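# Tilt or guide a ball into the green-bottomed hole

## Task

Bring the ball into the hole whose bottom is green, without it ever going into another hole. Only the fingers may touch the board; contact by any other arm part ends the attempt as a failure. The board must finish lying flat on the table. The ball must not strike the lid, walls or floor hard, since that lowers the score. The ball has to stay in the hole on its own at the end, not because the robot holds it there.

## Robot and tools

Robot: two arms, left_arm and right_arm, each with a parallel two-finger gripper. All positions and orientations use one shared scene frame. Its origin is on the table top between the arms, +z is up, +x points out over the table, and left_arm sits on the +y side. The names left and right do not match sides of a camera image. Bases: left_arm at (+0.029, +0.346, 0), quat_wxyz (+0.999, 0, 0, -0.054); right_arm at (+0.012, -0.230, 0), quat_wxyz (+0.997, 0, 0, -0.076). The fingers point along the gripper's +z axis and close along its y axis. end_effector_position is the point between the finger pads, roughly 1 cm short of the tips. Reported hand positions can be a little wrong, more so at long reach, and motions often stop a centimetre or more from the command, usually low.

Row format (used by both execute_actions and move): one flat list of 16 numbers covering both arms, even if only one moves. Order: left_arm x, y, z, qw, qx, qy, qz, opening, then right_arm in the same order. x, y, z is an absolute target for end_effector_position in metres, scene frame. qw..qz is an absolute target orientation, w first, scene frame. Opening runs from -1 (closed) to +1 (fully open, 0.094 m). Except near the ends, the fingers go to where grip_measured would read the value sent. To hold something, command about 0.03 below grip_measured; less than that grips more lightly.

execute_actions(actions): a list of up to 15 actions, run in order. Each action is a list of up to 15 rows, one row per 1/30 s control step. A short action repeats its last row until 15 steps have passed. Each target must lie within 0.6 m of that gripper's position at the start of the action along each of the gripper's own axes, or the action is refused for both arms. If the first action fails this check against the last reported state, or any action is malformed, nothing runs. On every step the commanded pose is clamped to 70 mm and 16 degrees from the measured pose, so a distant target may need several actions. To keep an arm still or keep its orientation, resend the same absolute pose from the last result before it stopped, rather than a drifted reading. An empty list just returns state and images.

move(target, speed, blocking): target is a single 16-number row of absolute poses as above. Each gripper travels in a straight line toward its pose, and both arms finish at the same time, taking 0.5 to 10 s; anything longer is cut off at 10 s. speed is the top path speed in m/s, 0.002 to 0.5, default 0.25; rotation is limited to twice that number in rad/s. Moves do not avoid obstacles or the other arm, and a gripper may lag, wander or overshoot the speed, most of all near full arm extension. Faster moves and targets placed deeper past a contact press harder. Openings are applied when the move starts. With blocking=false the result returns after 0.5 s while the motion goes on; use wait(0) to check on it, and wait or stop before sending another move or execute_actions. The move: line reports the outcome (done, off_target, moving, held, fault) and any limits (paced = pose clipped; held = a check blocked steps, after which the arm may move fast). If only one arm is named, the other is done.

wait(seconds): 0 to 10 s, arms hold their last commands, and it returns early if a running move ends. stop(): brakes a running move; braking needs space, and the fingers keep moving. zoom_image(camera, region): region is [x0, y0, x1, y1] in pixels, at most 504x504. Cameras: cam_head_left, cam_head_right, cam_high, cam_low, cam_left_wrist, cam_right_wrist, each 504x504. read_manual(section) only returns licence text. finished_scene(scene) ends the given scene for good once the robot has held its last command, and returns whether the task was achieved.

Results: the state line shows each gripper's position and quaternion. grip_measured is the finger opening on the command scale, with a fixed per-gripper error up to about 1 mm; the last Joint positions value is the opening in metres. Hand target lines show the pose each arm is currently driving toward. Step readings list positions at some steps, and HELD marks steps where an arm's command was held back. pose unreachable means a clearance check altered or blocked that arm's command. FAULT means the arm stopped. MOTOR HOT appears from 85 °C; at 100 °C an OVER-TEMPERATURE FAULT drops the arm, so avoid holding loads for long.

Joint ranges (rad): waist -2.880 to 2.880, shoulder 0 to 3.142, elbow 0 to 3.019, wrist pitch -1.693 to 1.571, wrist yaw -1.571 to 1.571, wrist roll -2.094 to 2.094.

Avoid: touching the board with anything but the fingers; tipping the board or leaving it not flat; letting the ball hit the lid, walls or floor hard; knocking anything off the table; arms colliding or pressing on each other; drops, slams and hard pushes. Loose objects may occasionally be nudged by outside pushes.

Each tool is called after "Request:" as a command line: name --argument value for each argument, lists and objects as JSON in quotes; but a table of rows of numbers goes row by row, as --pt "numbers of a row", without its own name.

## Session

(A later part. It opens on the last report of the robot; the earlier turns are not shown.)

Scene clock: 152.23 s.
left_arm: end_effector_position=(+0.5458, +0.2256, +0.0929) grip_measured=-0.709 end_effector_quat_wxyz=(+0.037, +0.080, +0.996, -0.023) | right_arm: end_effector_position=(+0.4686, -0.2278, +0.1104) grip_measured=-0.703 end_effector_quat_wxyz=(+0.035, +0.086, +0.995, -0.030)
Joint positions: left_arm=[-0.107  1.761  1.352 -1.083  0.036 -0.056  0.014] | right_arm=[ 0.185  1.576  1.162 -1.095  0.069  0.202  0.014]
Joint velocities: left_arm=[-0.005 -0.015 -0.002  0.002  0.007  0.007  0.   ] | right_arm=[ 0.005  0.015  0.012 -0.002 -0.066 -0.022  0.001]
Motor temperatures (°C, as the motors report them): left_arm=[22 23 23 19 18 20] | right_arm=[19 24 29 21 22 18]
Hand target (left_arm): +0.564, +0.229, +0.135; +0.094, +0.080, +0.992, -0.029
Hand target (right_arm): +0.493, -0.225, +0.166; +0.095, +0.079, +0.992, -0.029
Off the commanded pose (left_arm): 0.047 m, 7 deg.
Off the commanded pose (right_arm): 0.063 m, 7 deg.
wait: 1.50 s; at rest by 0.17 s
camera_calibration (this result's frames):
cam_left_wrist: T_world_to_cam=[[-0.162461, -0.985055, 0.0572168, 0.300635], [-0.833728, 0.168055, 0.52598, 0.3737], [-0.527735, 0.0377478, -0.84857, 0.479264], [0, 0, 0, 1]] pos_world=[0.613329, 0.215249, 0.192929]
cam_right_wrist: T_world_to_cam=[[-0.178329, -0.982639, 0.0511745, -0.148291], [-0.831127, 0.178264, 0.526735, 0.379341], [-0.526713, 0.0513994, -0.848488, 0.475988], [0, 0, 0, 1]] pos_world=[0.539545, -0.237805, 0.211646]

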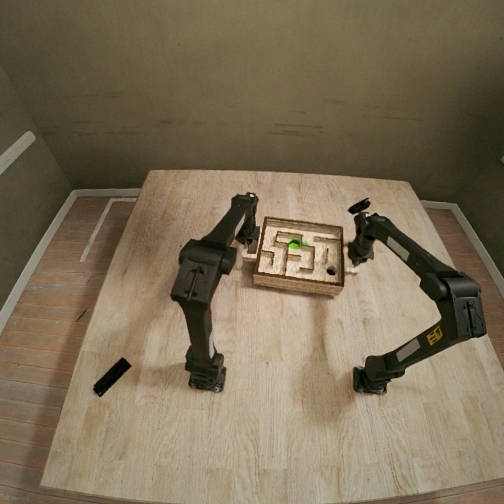

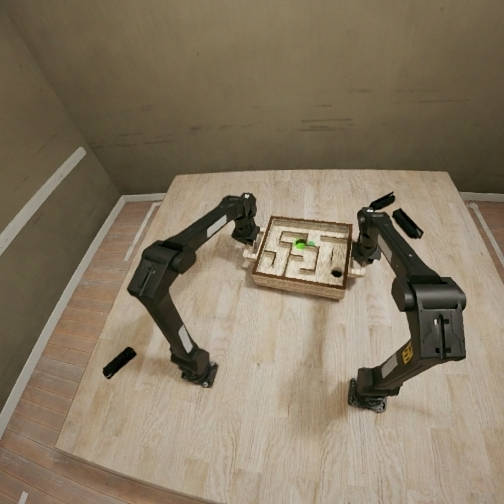

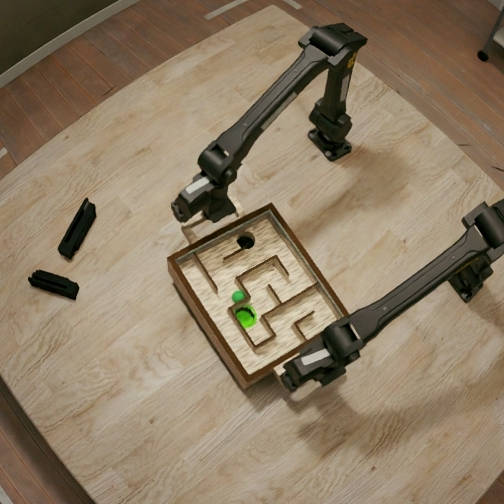

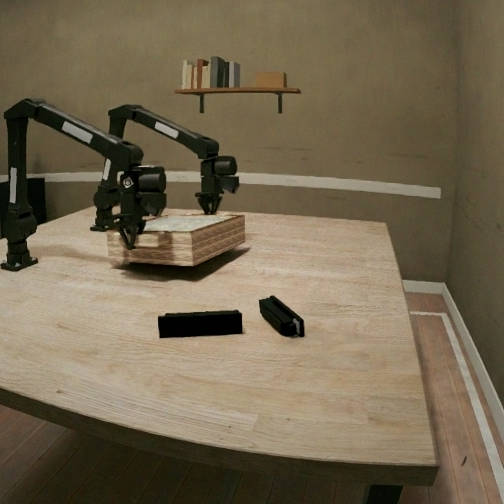

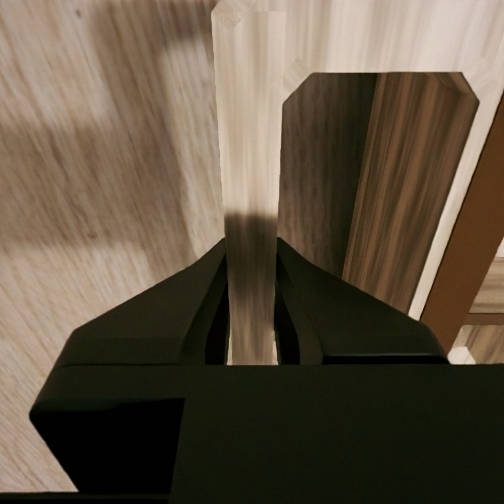

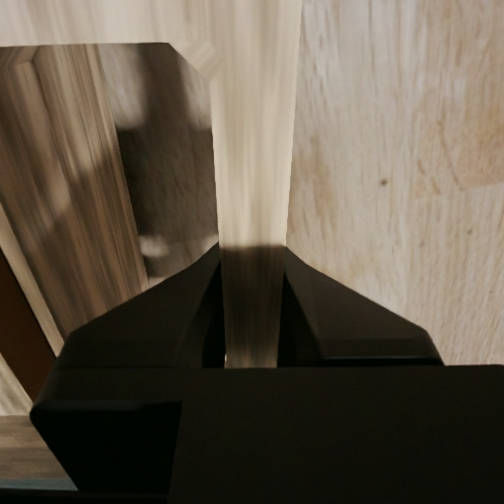

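Request:
execute_actions --actions '[[[0.565,0.229,0.16,0.095,0.08,0.995,0.025,-0.75,0.498,-0.225,0.142,0.095,0.08,0.995,0.025,-0.75]],[[0.565,0.229,0.136,0.095,0.08,0.995,-0.03,-0.75,0.498,-0.225,0.166,0.095,0.08,0.995,-0.03,-0.75]],[[0.565,0.229,0.136,0.095,0.08,0.995,-0.03,-0.75,0.498,-0.225,0.166,0.095,0.08,0.995,-0.03,-0.75]],[[0.565,0.229,0.136,0.095,0.08,0.995,-0.03,-0.75,0.498,-0.225,0.166,0.095,0.08,0.995,-0.03,-0.75]]]'

Scene clock: 170.10 s.
left_arm: end_effector_position=(+0.5453, +0.2278, +0.1069) grip_measured=-0.709 end_effector_quat_wxyz=(+0.050, +0.077, +0.996, -0.023) | right_arm: end_effector_position=(+0.4709, -0.2264, +0.1181) grip_measured=-0.699 end_effector_quat_wxyz=(+0.042, +0.083, +0.995, -0.027)
Joint positions: left_arm=[-0.104  1.73   1.349 -1.084  0.032 -0.06   0.014] | right_arm=[ 0.185  1.564  1.17  -1.098  0.063  0.197  0.014]
Joint velocities: left_arm=[ 0.005 -0.005 -0.022  0.007  0.022 -0.066  0.   ] | right_arm=[-0.005  0.005 -0.002  0.007 -0.081 -0.051 -0.001]
Motor temperatures (°C, as the motors report them): left_arm=[22 23 23 19 18 20] | right_arm=[19 24 31 21 22 18]
Hand target (left_arm): +0.564, +0.229, +0.136; +0.095, +0.080, +0.992, -0.029
Hand target (right_arm): +0.494, -0.225, +0.166; +0.095, +0.079, +0.992, -0.029
Off the commanded pose (left_arm): 0.035 m, 5 deg.
Off the commanded pose (right_arm): 0.055 m, 6 deg.
Step readings (end_effector_position; steps 1 to 15: 1st action; 16 to 30: 2nd action; 31 to 45: 3rd action; 46 to 60: 4th action):
0: left_arm (+0.5458, +0.2256, +0.0929) | right_arm (+0.4686, -0.2278, +0.1104)
1: left_arm (+0.5457, +0.2298, +0.0929) | right_arm (+0.4696, -0.2239, +0.1102)
2: left_arm (+0.5445, +0.2337, +0.0940) | right_arm (+0.4718, -0.2203, +0.1102)
4: left_arm (+0.5423, +0.2352, +0.1002) | right_arm (+0.4732, -0.2194, +0.1085)
8: left_arm (+0.5408, +0.2347, +0.1138) | right_arm (+0.4748, -0.2200, +0.1085)
15: left_arm (+0.5412, +0.2348, +0.1164) | right_arm (+0.4761, -0.2198, +0.1086)
16: left_arm (+0.5414, +0.2306, +0.1164) | right_arm (+0.4752, -0.2240, +0.1084)
17: left_arm (+0.5431, +0.2271, +0.1161) | right_arm (+0.4732, -0.2274, +0.1090)
19: left_arm (+0.5445, +0.2266, +0.1111) | right_arm (+0.4717, -0.2277, +0.1136)
23: left_arm (+0.5452, +0.2273, +0.1069) | right_arm (+0.4713, -0.2266, +0.1181)
30: left_arm (+0.5453, +0.2278, +0.1069) | right_arm (+0.4709, -0.2264, +0.1181)
31: left_arm (+0.5453, +0.2278, +0.1069) | right_arm (+0.4709, -0.2264, +0.1181)
32: left_arm (+0.5453, +0.2278, +0.1069) | right_arm (+0.4709, -0.2264, +0.1181)
34: left_arm (+0.5453, +0.2278, +0.1069) | right_arm (+0.4709, -0.2264, +0.1181)
38: left_arm (+0.5453, +0.2278, +0.1069) | right_arm (+0.4709, -0.2264, +0.1181)
45: left_arm (+0.5453, +0.2278, +0.1069) | right_arm (+0.4709, -0.2264, +0.1181)
46: left_arm (+0.5453, +0.2278, +0.1069) | right_arm (+0.4709, -0.2264, +0.1181)
47: left_arm (+0.5453, +0.2278, +0.1069) | right_arm (+0.4709, -0.2264, +0.1181)
49: left_arm (+0.5453, +0.2278, +0.1069) | right_arm (+0.4709, -0.2264, +0.1181)
53: left_arm (+0.5453, +0.2278, +0.1069) | right_arm (+0.4709, -0.2264, +0.1181)
60: end_effector_position above
camera_calibration (this result's frames):
cam_left_wrist: T_world_to_cam=[[-0.157531, -0.985977, 0.0550793, 0.299694], [-0.847794, 0.163633, 0.50445, 0.37656], [-0.506388, 0.0327706, -0.861683, 0.481726], [0, 0, 0, 1]] pos_world=[0.610397, 0.218087, 0.208633]
cam_right_wrist: T_world_to_cam=[[-0.172653, -0.984072, 0.0423351, -0.148787], [-0.840319, 0.169582, 0.514884, 0.380675], [-0.513863, 0.0533214, -0.856214, 0.478943], [0, 0, 0, 1]] pos_world=[0.540311, -0.236511, 0.220373]

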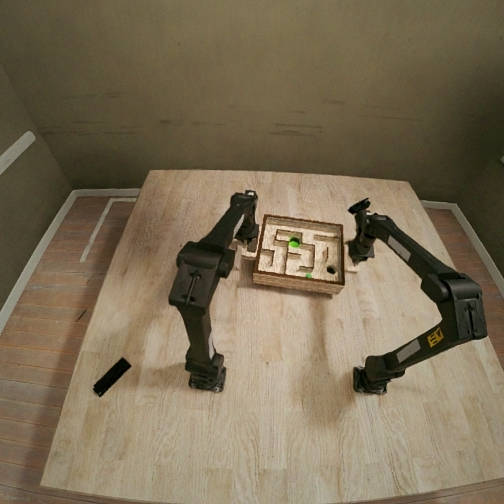

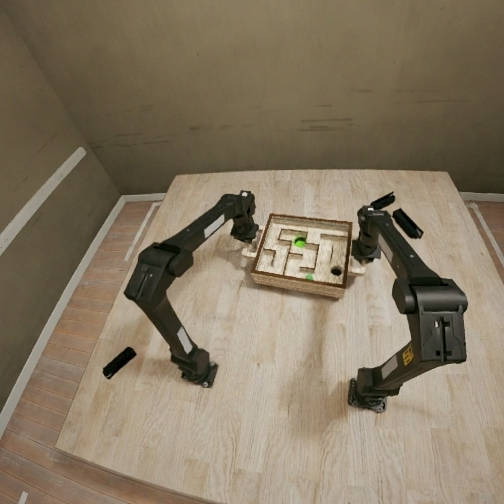

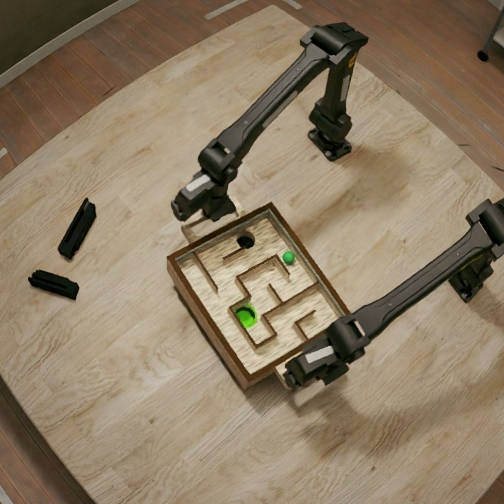

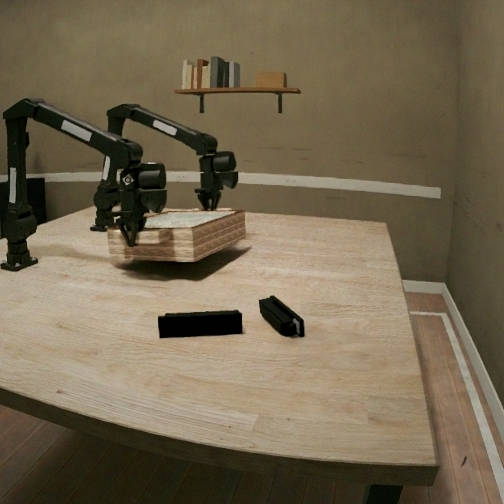

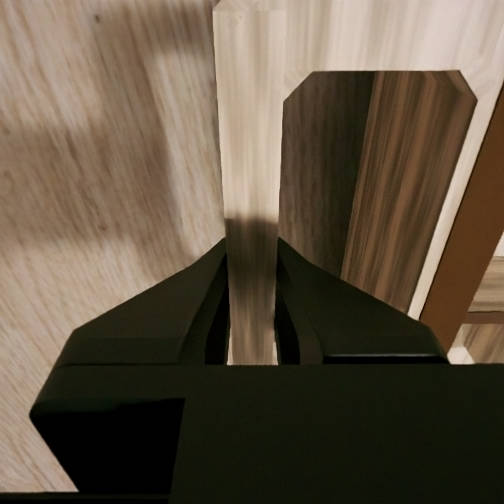

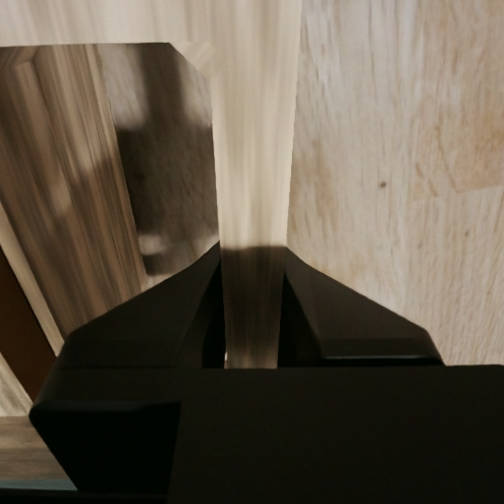

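Request:
move --target '[0.565,0.229,0.136,0.02,0.08,0.997,-0.03,-0.75,0.498,-0.225,0.166,0.02,0.08,0.997,-0.03,-0.75]' --speed 0.04

Request:
wait --seconds 1

Scene clock: 180.80 s.
left_arm: end_effector_position=(+0.5374, +0.2287, +0.1039) grip_measured=-0.709 end_effector_quat_wxyz=(-0.015, +0.073, +0.997, -0.029) | right_arm: end_effector_position=(+0.4662, -0.2255, +0.1330) grip_measured=-0.699 end_effector_quat_wxyz=(-0.019, +0.080, +0.996, -0.031)
Joint positions: left_arm=[-0.096  1.788  1.423 -1.228  0.061 -0.058  0.014] | right_arm=[ 0.185  1.613  1.272 -1.276  0.057  0.195  0.014]
Joint velocities: left_arm=[-0.024  0.005  0.002 -0.032  0.066  0.037 -0.002] | right_arm=[-0.024  0.015  0.017 -0.012 -0.051 -0.022  0.   ]
Motor temperatures (°C, as the motors report them): left_arm=[22 23 24 19 18 20] | right_arm=[19 24 32 21 22 18]
Hand target (left_arm): +0.563, +0.229, +0.136; +0.021, +0.080, +0.996, -0.030
Hand target (right_arm): +0.494, -0.225, +0.167; +0.020, +0.080, +0.996, -0.030
Off the commanded pose (left_arm): 0.042 m, 4 deg.
Off the commanded pose (right_arm): 0.046 m, 5 deg.
move: off_target (left_arm, right_arm)
camera_calibration (this result's frames):
cam_left_wrist: T_world_to_cam=[[-0.144143, -0.986581, 0.0766878, 0.290192], [-0.776183, 0.160793, 0.609661, 0.322405], [-0.61381, 0.0283547, -0.788944, 0.526253], [0, 0, 0, 1]] pos_world=[0.615094, 0.219536, 0.196372]
cam_right_wrist: T_world_to_cam=[[-0.164212, -0.984491, 0.0617429, -0.156024], [-0.770372, 0.167087, 0.615311, 0.322411], [-0.616085, 0.0534764, -0.785862, 0.527552], [0, 0, 0, 1]] pos_world=[0.547772, -0.235686, 0.225833]

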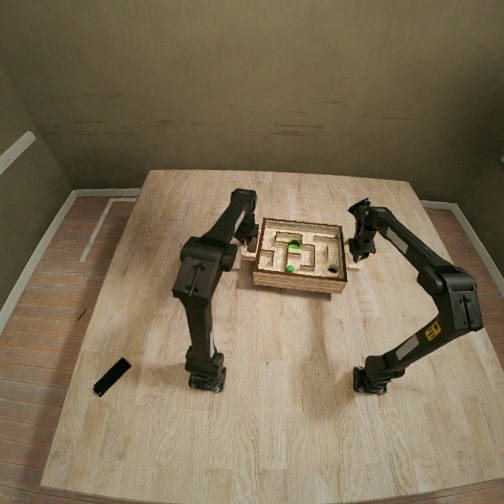

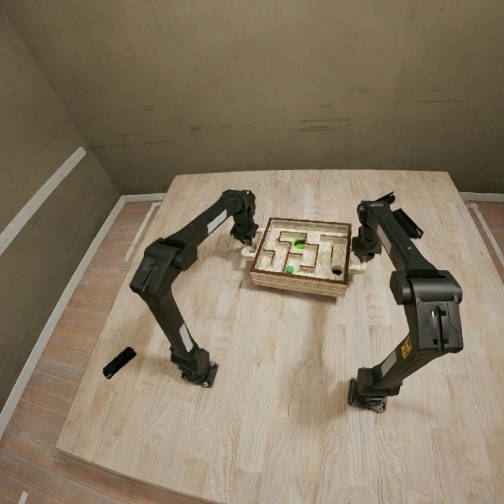

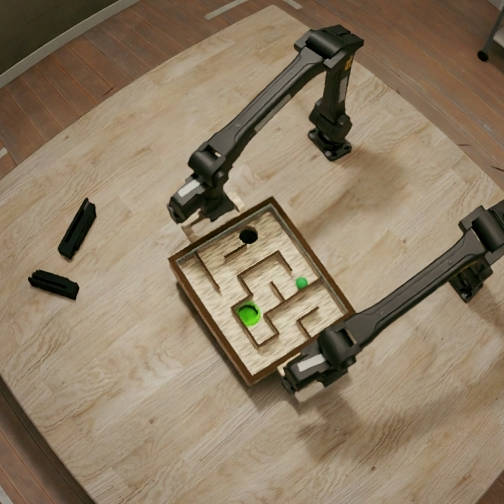

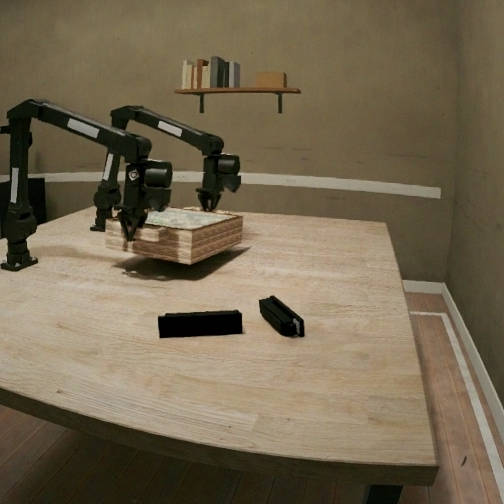

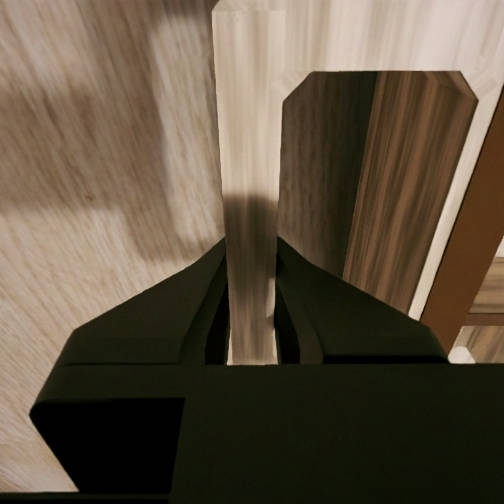

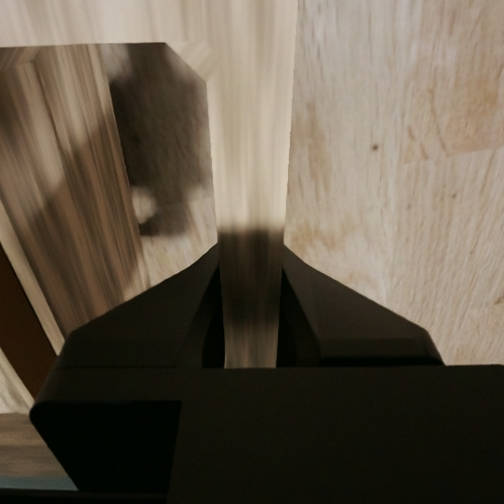

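Scene clock: 181.80 s.
left_arm: end_effector_position=(+0.5371, +0.2287, +0.1032) grip_measured=-0.709 end_effector_quat_wxyz=(-0.016, +0.073, +0.997, -0.029) | right_arm: end_effector_position=(+0.4661, -0.2255, +0.1325) grip_measured=-0.699 end_effector_quat_wxyz=(-0.020, +0.080, +0.996, -0.031)
Joint positions: left_arm=[-0.096  1.789  1.423 -1.228  0.062 -0.058  0.014] | right_arm=[ 0.185  1.614  1.272 -1.276  0.057  0.195  0.014]
Joint velocities: left_arm=[-0.005  0.005 -0.017  0.012 -0.022  0.007  0.   ] | right_arm=[-0.005 -0.005  0.007 -0.002 -0.037 -0.022  0.001]
Motor temperatures (°C, as the motors report them): left_arm=[22 23 24 19 18 20] | right_arm=[19 24 32 21 22 18]
Hand target (left_arm): +0.563, +0.229, +0.136; +0.021, +0.080, +0.996, -0.030
Hand target (right_arm): +0.494, -0.225, +0.167; +0.021, +0.080, +0.996, -0.030
Off the commanded pose (left_arm): 0.043 m, 4 deg.
Off the commanded pose (right_arm): 0.046 m, 5 deg.
wait: 1.00 s; at rest by 0.17 s
camera_calibration (this result's frames):
cam_left_wrist: T_world_to_cam=[[-0.143957, -0.986589, 0.0769307, 0.290075], [-0.774768, 0.16073, 0.611474, 0.321751], [-0.615638, 0.0284222, -0.787516, 0.526333], [0, 0, 0, 1]] pos_world=[0.615072, 0.21951, 0.195438]
cam_right_wrist: T_world_to_cam=[[-0.164118, -0.984488, 0.0620433, -0.156095], [-0.769433, 0.167118, 0.616477, 0.322057], [-0.617283, 0.0534366, -0.784925, 0.527535], [0, 0, 0, 1]] pos_world=[0.547822, -0.235684, 0.225219]

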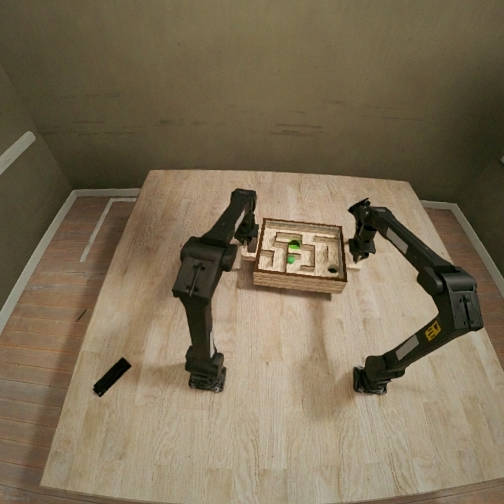

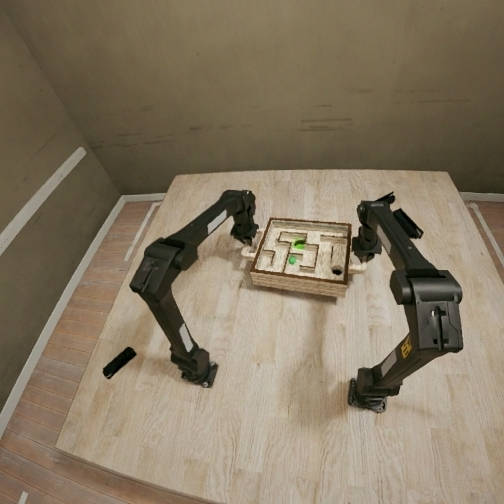

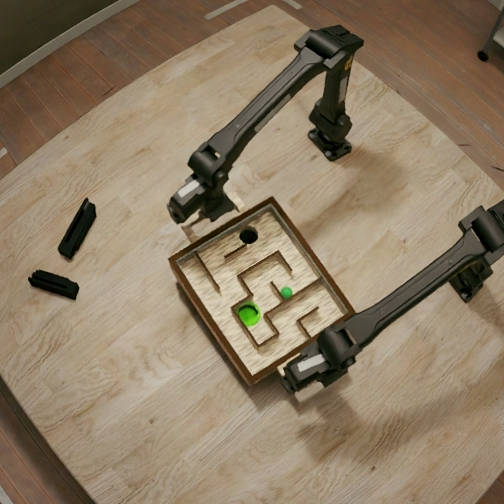

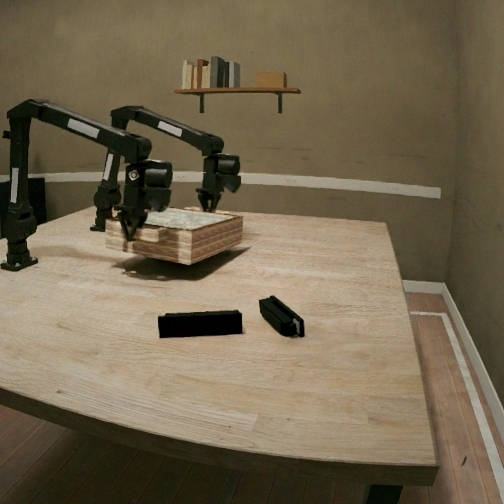

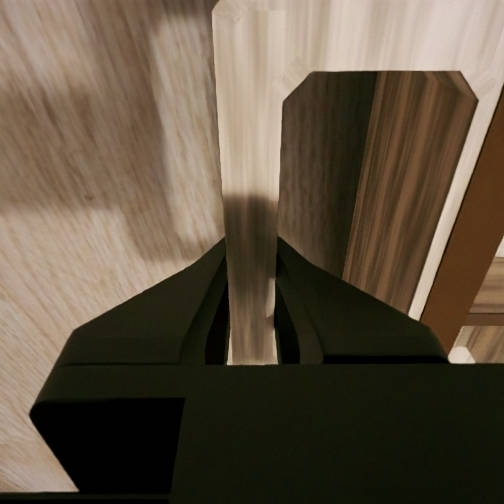

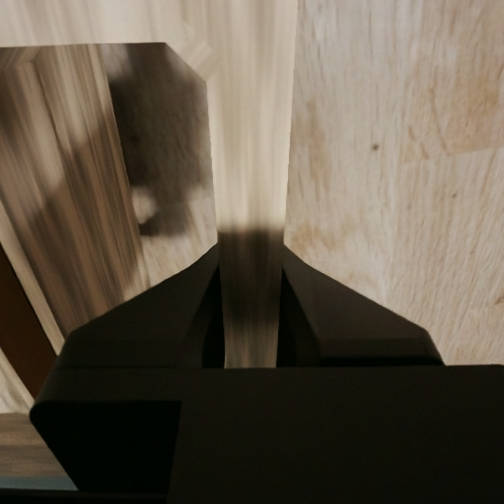

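Request:
execute_actions --actions '[[[0.565,0.229,0.165,0.02,0.08,0.997,0.025,-0.75,0.498,-0.225,0.137,0.02,0.08,0.997,0.025,-0.75]],[[0.565,0.229,0.165,0.02,0.08,0.997,0.025,-0.75,0.498,-0.225,0.137,0.02,0.08,0.997,0.025,-0.75]],[[0.565,0.229,0.136,0.02,0.08,0.997,-0.03,-0.75,0.498,-0.225,0.162,0.02,0.08,0.997,-0.03,-0.75]],[[0.565,0.229,0.136,0.02,0.08,0.997,-0.03,-0.75,0.498,-0.225,0.162,0.02,0.08,0.997,-0.03,-0.75]],[[0.565,0.229,0.136,0.02,0.08,0.997,-0.03,-0.75,0.498,-0.225,0.162,0.02,0.08,0.997,-0.03,-0.75]],[[0.565,0.229,0.136,0.02,0.08,0.997,-0.03,-0.75,0.498,-0.225,0.162,0.02,0.08,0.997,-0.03,-0.75]]]'

Request:
zoom_image --camera "cam_high" --region '[140, 170, 370, 400]'

Scene clock: 192.30 s.
left_arm: end_effector_position=(+0.5499, +0.2271, +0.1073) grip_measured=-0.707 end_effector_quat_wxyz=(-0.019, +0.075, +0.997, -0.023) | right_arm: end_effector_position=(+0.4761, -0.2271, +0.1241) grip_measured=-0.697 end_effector_quat_wxyz=(-0.022, +0.080, +0.996, -0.026)
Joint positions: left_arm=[-0.098  1.821  1.481 -1.261  0.051 -0.056  0.014] | right_arm=[ 0.178  1.647  1.29  -1.263  0.048  0.188  0.014]
Joint velocities: left_arm=[ 0.005  0.015  0.002 -0.012 -0.066  0.022  0.001] | right_arm=[-0.005 -0.015 -0.002  0.002  0.022 -0.022 -0.   ]
Motor temperatures (°C, as the motors report them): left_arm=[22 23 25 19 18 20] | right_arm=[19 24 32 21 22 18]
Hand target (left_arm): +0.564, +0.229, +0.136; +0.020, +0.080, +0.996, -0.029
Hand target (right_arm): +0.495, -0.225, +0.162; +0.020, +0.080, +0.996, -0.029
Off the commanded pose (left_arm): 0.032 m, 5 deg.
Off the commanded pose (right_arm): 0.044 m, 5 deg.
Step readings (end_effector_position; steps 1 to 15: 1st action; 16 to 30: 2nd action; 31 to 45: 3rd action; 46 to 60: 4th action; 61 to 75: 5th action; 76 to 90: 6th action):
0: left_arm (+0.5371, +0.2287, +0.1032) | right_arm (+0.4661, -0.2255, +0.1325)
1: left_arm (+0.5375, +0.2328, +0.1050) | right_arm (+0.4674, -0.2219, +0.1319)
2: left_arm (+0.5368, +0.2369, +0.1079) | right_arm (+0.4702, -0.2181, +0.1306)
4: left_arm (+0.5406, +0.2381, +0.1187) | right_arm (+0.4743, -0.2170, +0.1235)
8: left_arm (+0.5486, +0.2362, +0.1307) | right_arm (+0.4807, -0.2179, +0.1149)
15: left_arm (+0.5468, +0.2358, +0.1308) | right_arm (+0.4809, -0.2185, +0.1149)
16: left_arm (+0.5468, +0.2358, +0.1308) | right_arm (+0.4809, -0.2185, +0.1149)
17: left_arm (+0.5468, +0.2358, +0.1308) | right_arm (+0.4809, -0.2185, +0.1149)
19: left_arm (+0.5468, +0.2358, +0.1308) | right_arm (+0.4809, -0.2185, +0.1149)
23: left_arm (+0.5468, +0.2358, +0.1308) | right_arm (+0.4809, -0.2185, +0.1149)
30: left_arm (+0.5468, +0.2358, +0.1308) | right_arm (+0.4809, -0.2185, +0.1149)
31: left_arm (+0.5471, +0.2318, +0.1302) | right_arm (+0.4798, -0.2224, +0.1149)
32: left_arm (+0.5487, +0.2285, +0.1285) | right_arm (+0.4777, -0.2255, +0.1156)
34: left_arm (+0.5490, +0.2276, +0.1195) | right_arm (+0.4775, -0.2269, +0.1211)
38: left_arm (+0.5498, +0.2272, +0.1077) | right_arm (+0.4769, -0.2271, +0.1241)
45: left_arm (+0.5499, +0.2271, +0.1073) | right_arm (+0.4761, -0.2270, +0.1241)
46: left_arm (+0.5499, +0.2271, +0.1073) | right_arm (+0.4761, -0.2270, +0.1241)
47: left_arm (+0.5499, +0.2271, +0.1073) | right_arm (+0.4761, -0.2270, +0.1241)
49: left_arm (+0.5499, +0.2271, +0.1073) | right_arm (+0.4761, -0.2270, +0.1241)
53: left_arm (+0.5499, +0.2271, +0.1073) | right_arm (+0.4761, -0.2271, +0.1241)
60: left_arm (+0.5499, +0.2271, +0.1073) | right_arm (+0.4761, -0.2271, +0.1241)
61: left_arm (+0.5499, +0.2271, +0.1073) | right_arm (+0.4761, -0.2271, +0.1241)
62: left_arm (+0.5499, +0.2271, +0.1073) | right_arm (+0.4761, -0.2271, +0.1241)
64: left_arm (+0.5499, +0.2271, +0.1073) | right_arm (+0.4761, -0.2271, +0.1241)
68: left_arm (+0.5499, +0.2271, +0.1073) | right_arm (+0.4761, -0.2271, +0.1241)
75: left_arm (+0.5499, +0.2271, +0.1073) | right_arm (+0.4761, -0.2271, +0.1241)
76: left_arm (+0.5499, +0.2271, +0.1073) | right_arm (+0.4761, -0.2271, +0.1241)
77: left_arm (+0.5499, +0.2271, +0.1073) | right_arm (+0.4761, -0.2271, +0.1241)
79: left_arm (+0.5499, +0.2271, +0.1073) | right_arm (+0.4761, -0.2271, +0.1241)
83: left_arm (+0.5499, +0.2271, +0.1073) | right_arm (+0.4761, -0.2271, +0.1241)
90: end_effector_position above
camera_calibration (this result's frames):
cam_left_wrist: T_world_to_cam=[[-0.147663, -0.986837, 0.0659432, 0.293272], [-0.771168, 0.156626, 0.617064, 0.327747], [-0.61927, 0.0402644, -0.784145, 0.536496], [0, 0, 0, 1]] pos_world=[0.628289, 0.216476, 0.199111]
cam_right_wrist: T_world_to_cam=[[-0.165177, -0.984811, 0.0535173, -0.153963], [-0.767917, 0.162469, 0.619603, 0.332942], [-0.618887, 0.061247, -0.783089, 0.529486], [0, 0, 0, 1]] pos_world=[0.557932, -0.238146, 0.216583]

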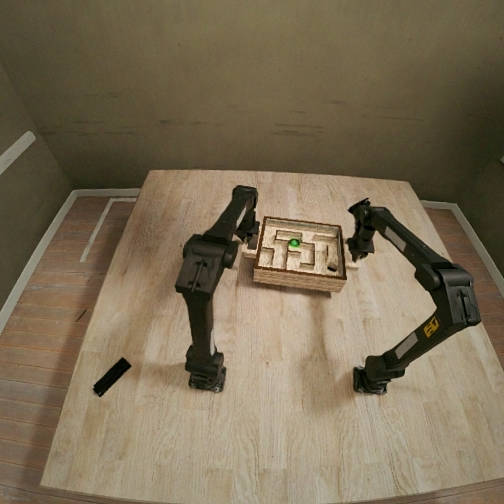

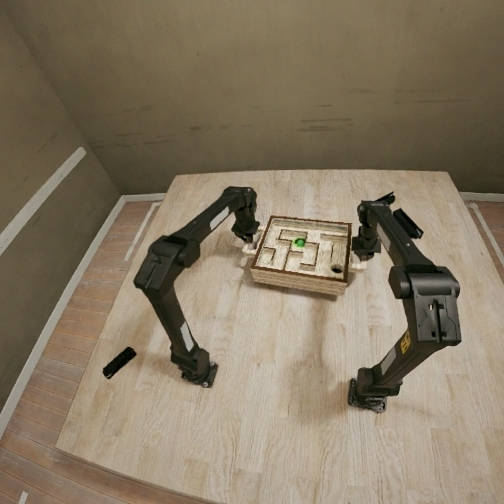

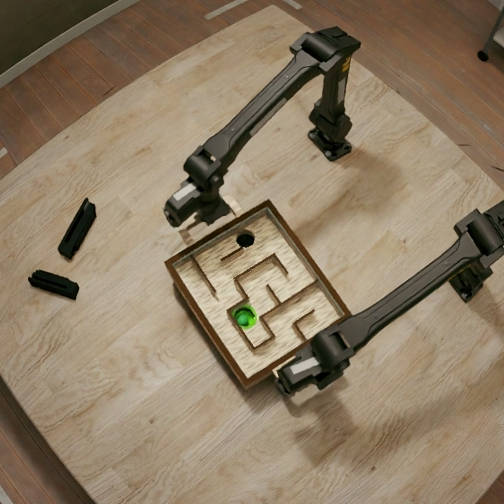

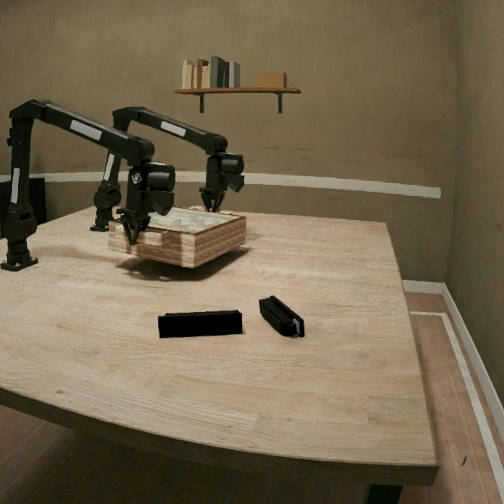

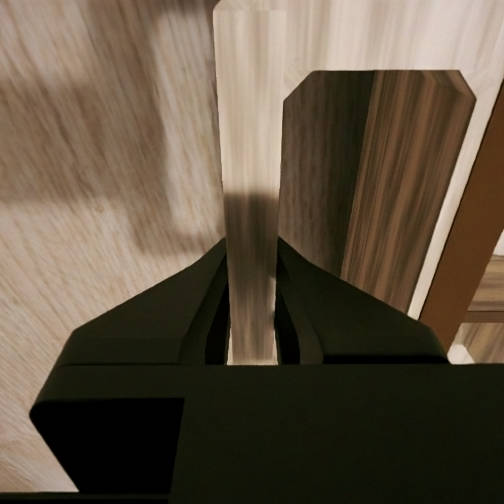

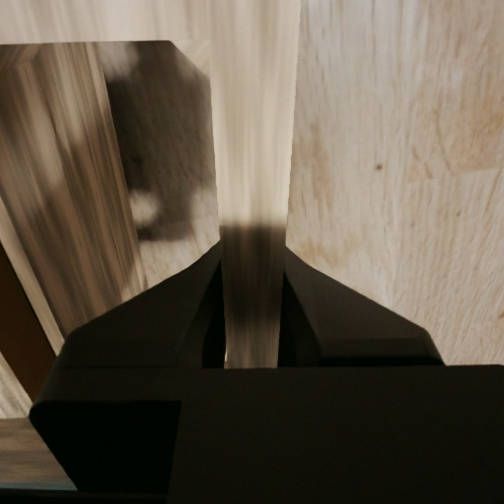

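Region (140, 170, 370, 400) of cam_high's 504x504 image, scaled by 2.191, with more detail than that image has.

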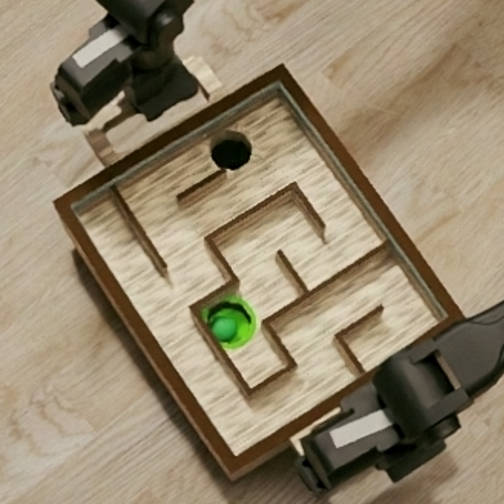

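Request:
move --target '[0.565,0.229,0.1,0.04,0.08,0.997,0,-0.75,0.498,-0.225,0.105,0.04,0.08,0.997,0,-0.75]' --speed 0.05

Request:
move --target '[0.565,0.229,0.066,0.0,0.08,0.997,0,-0.75,0.498,-0.225,0.066,0.0,0.08,0.997,0,-0.75]' --speed 0.03

Scene clock: 199.43 s.
left_arm: end_effector_position=(+0.5550, +0.2328, +0.0777) grip_measured=-0.707 end_effector_quat_wxyz=(+0.007, +0.075, +0.997, -0.007) | right_arm: end_effector_position=(+0.4821, -0.2213, +0.0881) grip_measured=-0.699 end_effector_quat_wxyz=(+0.010, +0.082, +0.997, -0.005)
Joint positions: left_arm=[-0.098  1.831  1.412 -1.136  0.013 -0.056  0.014] | right_arm=[ 0.177  1.659  1.204 -1.098  0.011  0.188  0.014]
Joint velocities: left_arm=[-0.005 -0.005  0.002  0.007 -0.007 -0.022 -0.   ] | right_arm=[-0.005  0.005 -0.002 -0.007  0.066  0.007  0.   ]
Motor temperatures (°C, as the motors report them): left_arm=[22 23 25 19 18 20] | right_arm=[19 24 32 21 22 18]
Hand target (left_arm): +0.564, +0.229, +0.100; +0.040, +0.080, +0.996, -0.000
Hand target (right_arm): +0.498, -0.225, +0.106; +0.040, +0.079, +0.996, -0.000
Off the commanded pose (left_arm): 0.025 m, 4 deg.
Off the commanded pose (right_arm): 0.024 m, 4 deg.
move: off_target (left_arm, right_arm)
camera_calibration (this result's frames):
cam_left_wrist: T_world_to_cam=[[-0.149777, -0.98826, 0.0301539, 0.305884], [-0.803199, 0.139401, 0.579171, 0.373814], [-0.576575, 0.0625268, -0.814648, 0.489667], [0, 0, 0, 1]] pos_world=[0.628391, 0.219566, 0.173181]
cam_right_wrist: T_world_to_cam=[[-0.169156, -0.985578, 0.00476229, -0.139354], [-0.806876, 0.141256, 0.573583, 0.377096], [-0.565983, 0.0931821, -0.819134, 0.489359], [0, 0, 0, 1]] pos_world=[0.557666, -0.236211, 0.185218]

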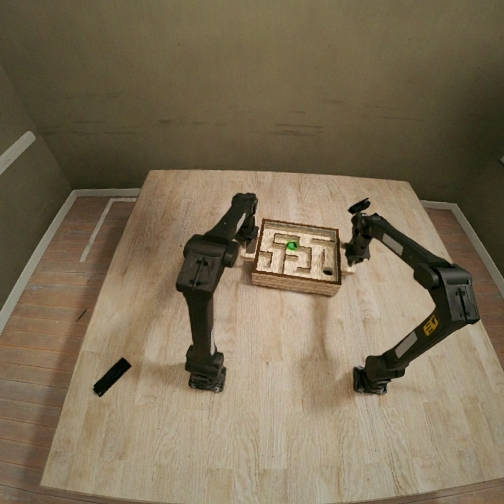

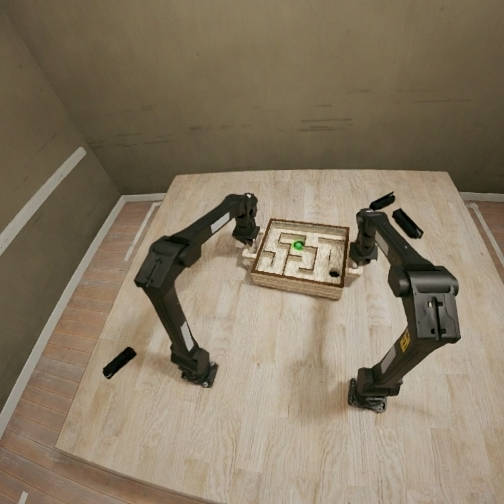

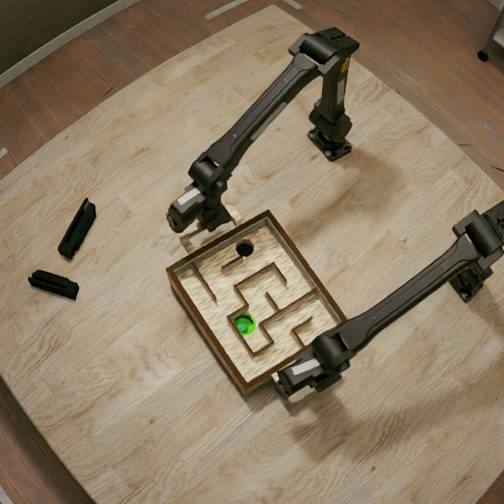

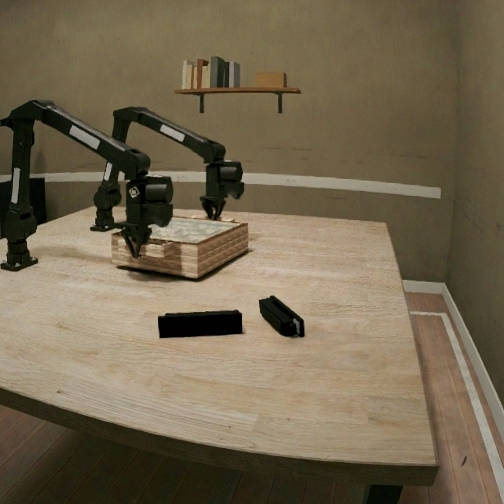

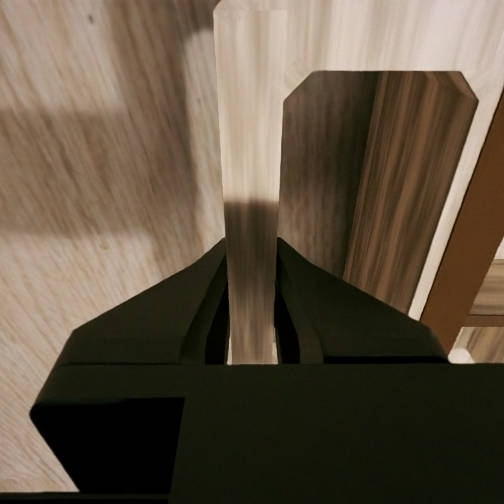

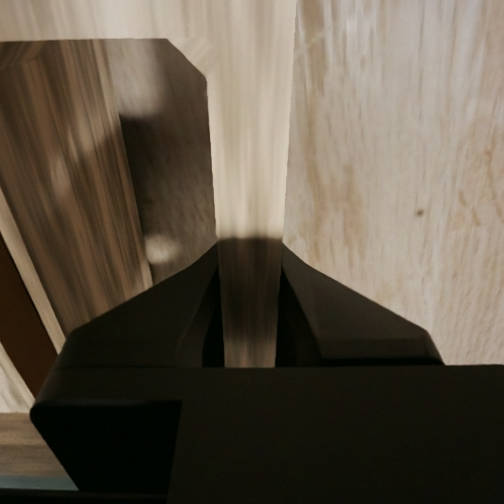

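Scene clock: 200.57 s.
left_arm: end_effector_position=(+0.5512, +0.2321, +0.0701) grip_measured=-0.708 end_effector_quat_wxyz=(-0.002, +0.078, +0.997, -0.005) | right_arm: end_effector_position=(+0.4764, -0.2214, +0.0693) grip_measured=-0.699 end_effector_quat_wxyz=(-0.010, +0.085, +0.996, -0.002)
Joint positions: left_arm=[-0.101  1.841  1.405 -1.136  0.01  -0.053  0.014] | right_arm=[ 0.173  1.691  1.19  -1.091  0.002  0.191  0.014]
Joint velocities: left_arm=[-0.024 -0.005 -0.007 -0.012 -0.037  0.022  0.001] | right_arm=[ 0.005 -0.005 -0.002 -0.022  0.081 -0.007 -0.001]
Motor temperatures (°C, as the motors report them): left_arm=[22 23 25 19 18 20] | right_arm=[19 24 32 21 22 18]
Hand target (left_arm): +0.564, +0.229, +0.066; +0.000, +0.080, +0.997, -0.000
Hand target (right_arm): +0.497, -0.225, +0.066; +0.000, +0.080, +0.997, -0.000
Off the commanded pose (left_arm): 0.015 m, 1 deg.
Off the commanded pose (right_arm): 0.022 m, 1 deg.
move: off_target (left_arm, right_arm)
camera_calibration (this result's frames):
cam_left_wrist: T_world_to_cam=[[-0.155703, -0.987437, 0.026911, 0.308182], [-0.792747, 0.141164, 0.592979, 0.368057], [-0.589329, 0.070995, -0.804768, 0.485692], [0, 0, 0, 1]] pos_world=[0.625993, 0.217872, 0.164325]
cam_right_wrist: T_world_to_cam=[[-0.174658, -0.984625, 0.00281803, -0.137347], [-0.783466, 0.140708, 0.605295, 0.369845], [-0.596385, 0.103512, -0.795997, 0.485955], [0, 0, 0, 1]] pos_world=[0.555589, -0.237578, 0.16334]

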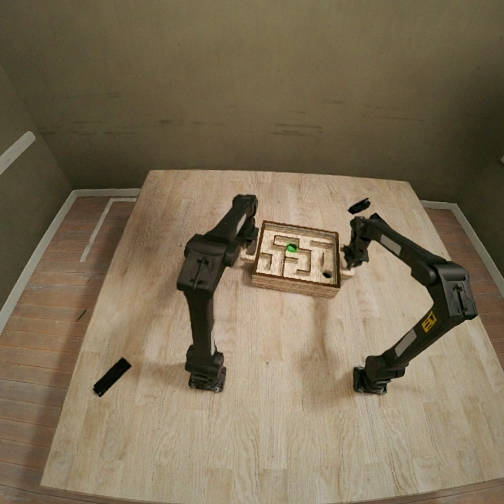

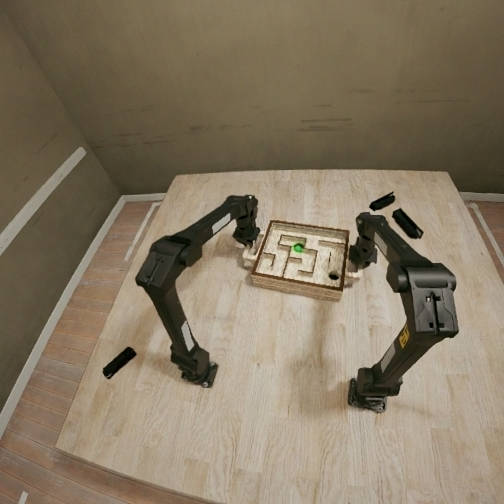

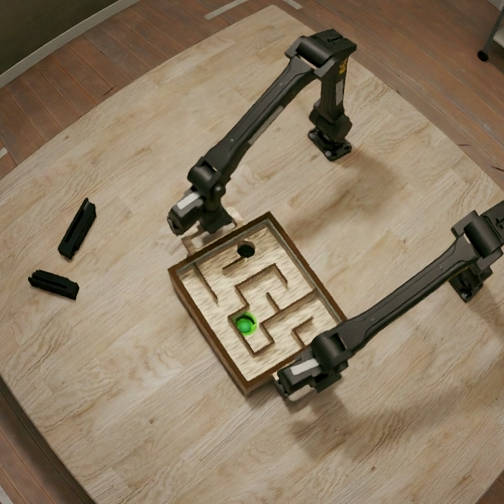

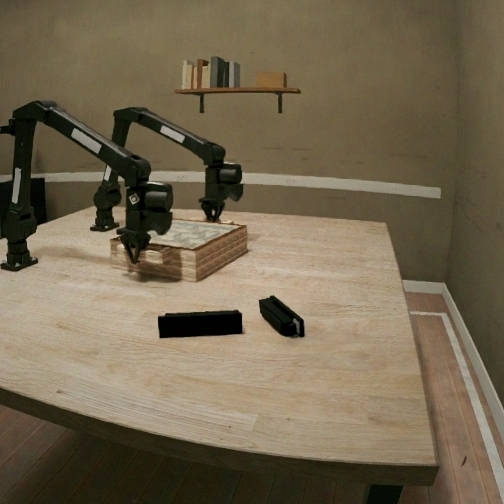

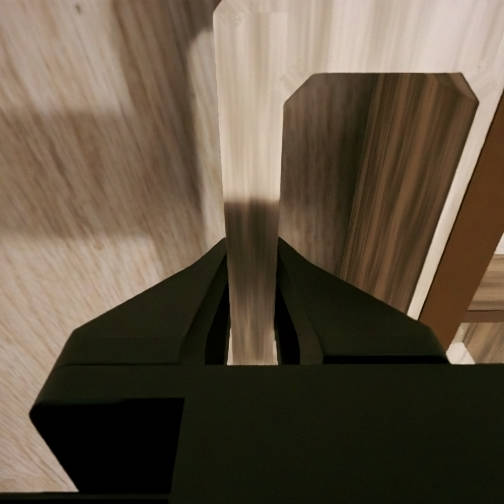

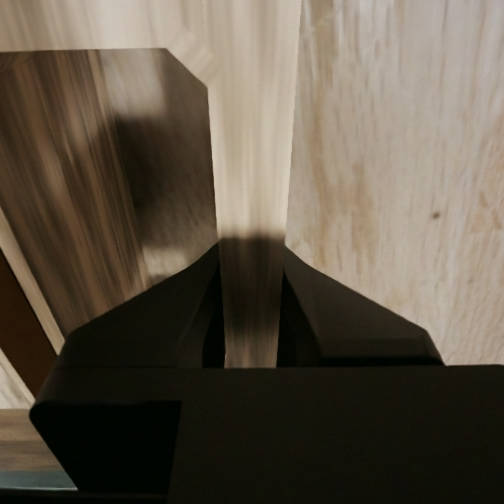

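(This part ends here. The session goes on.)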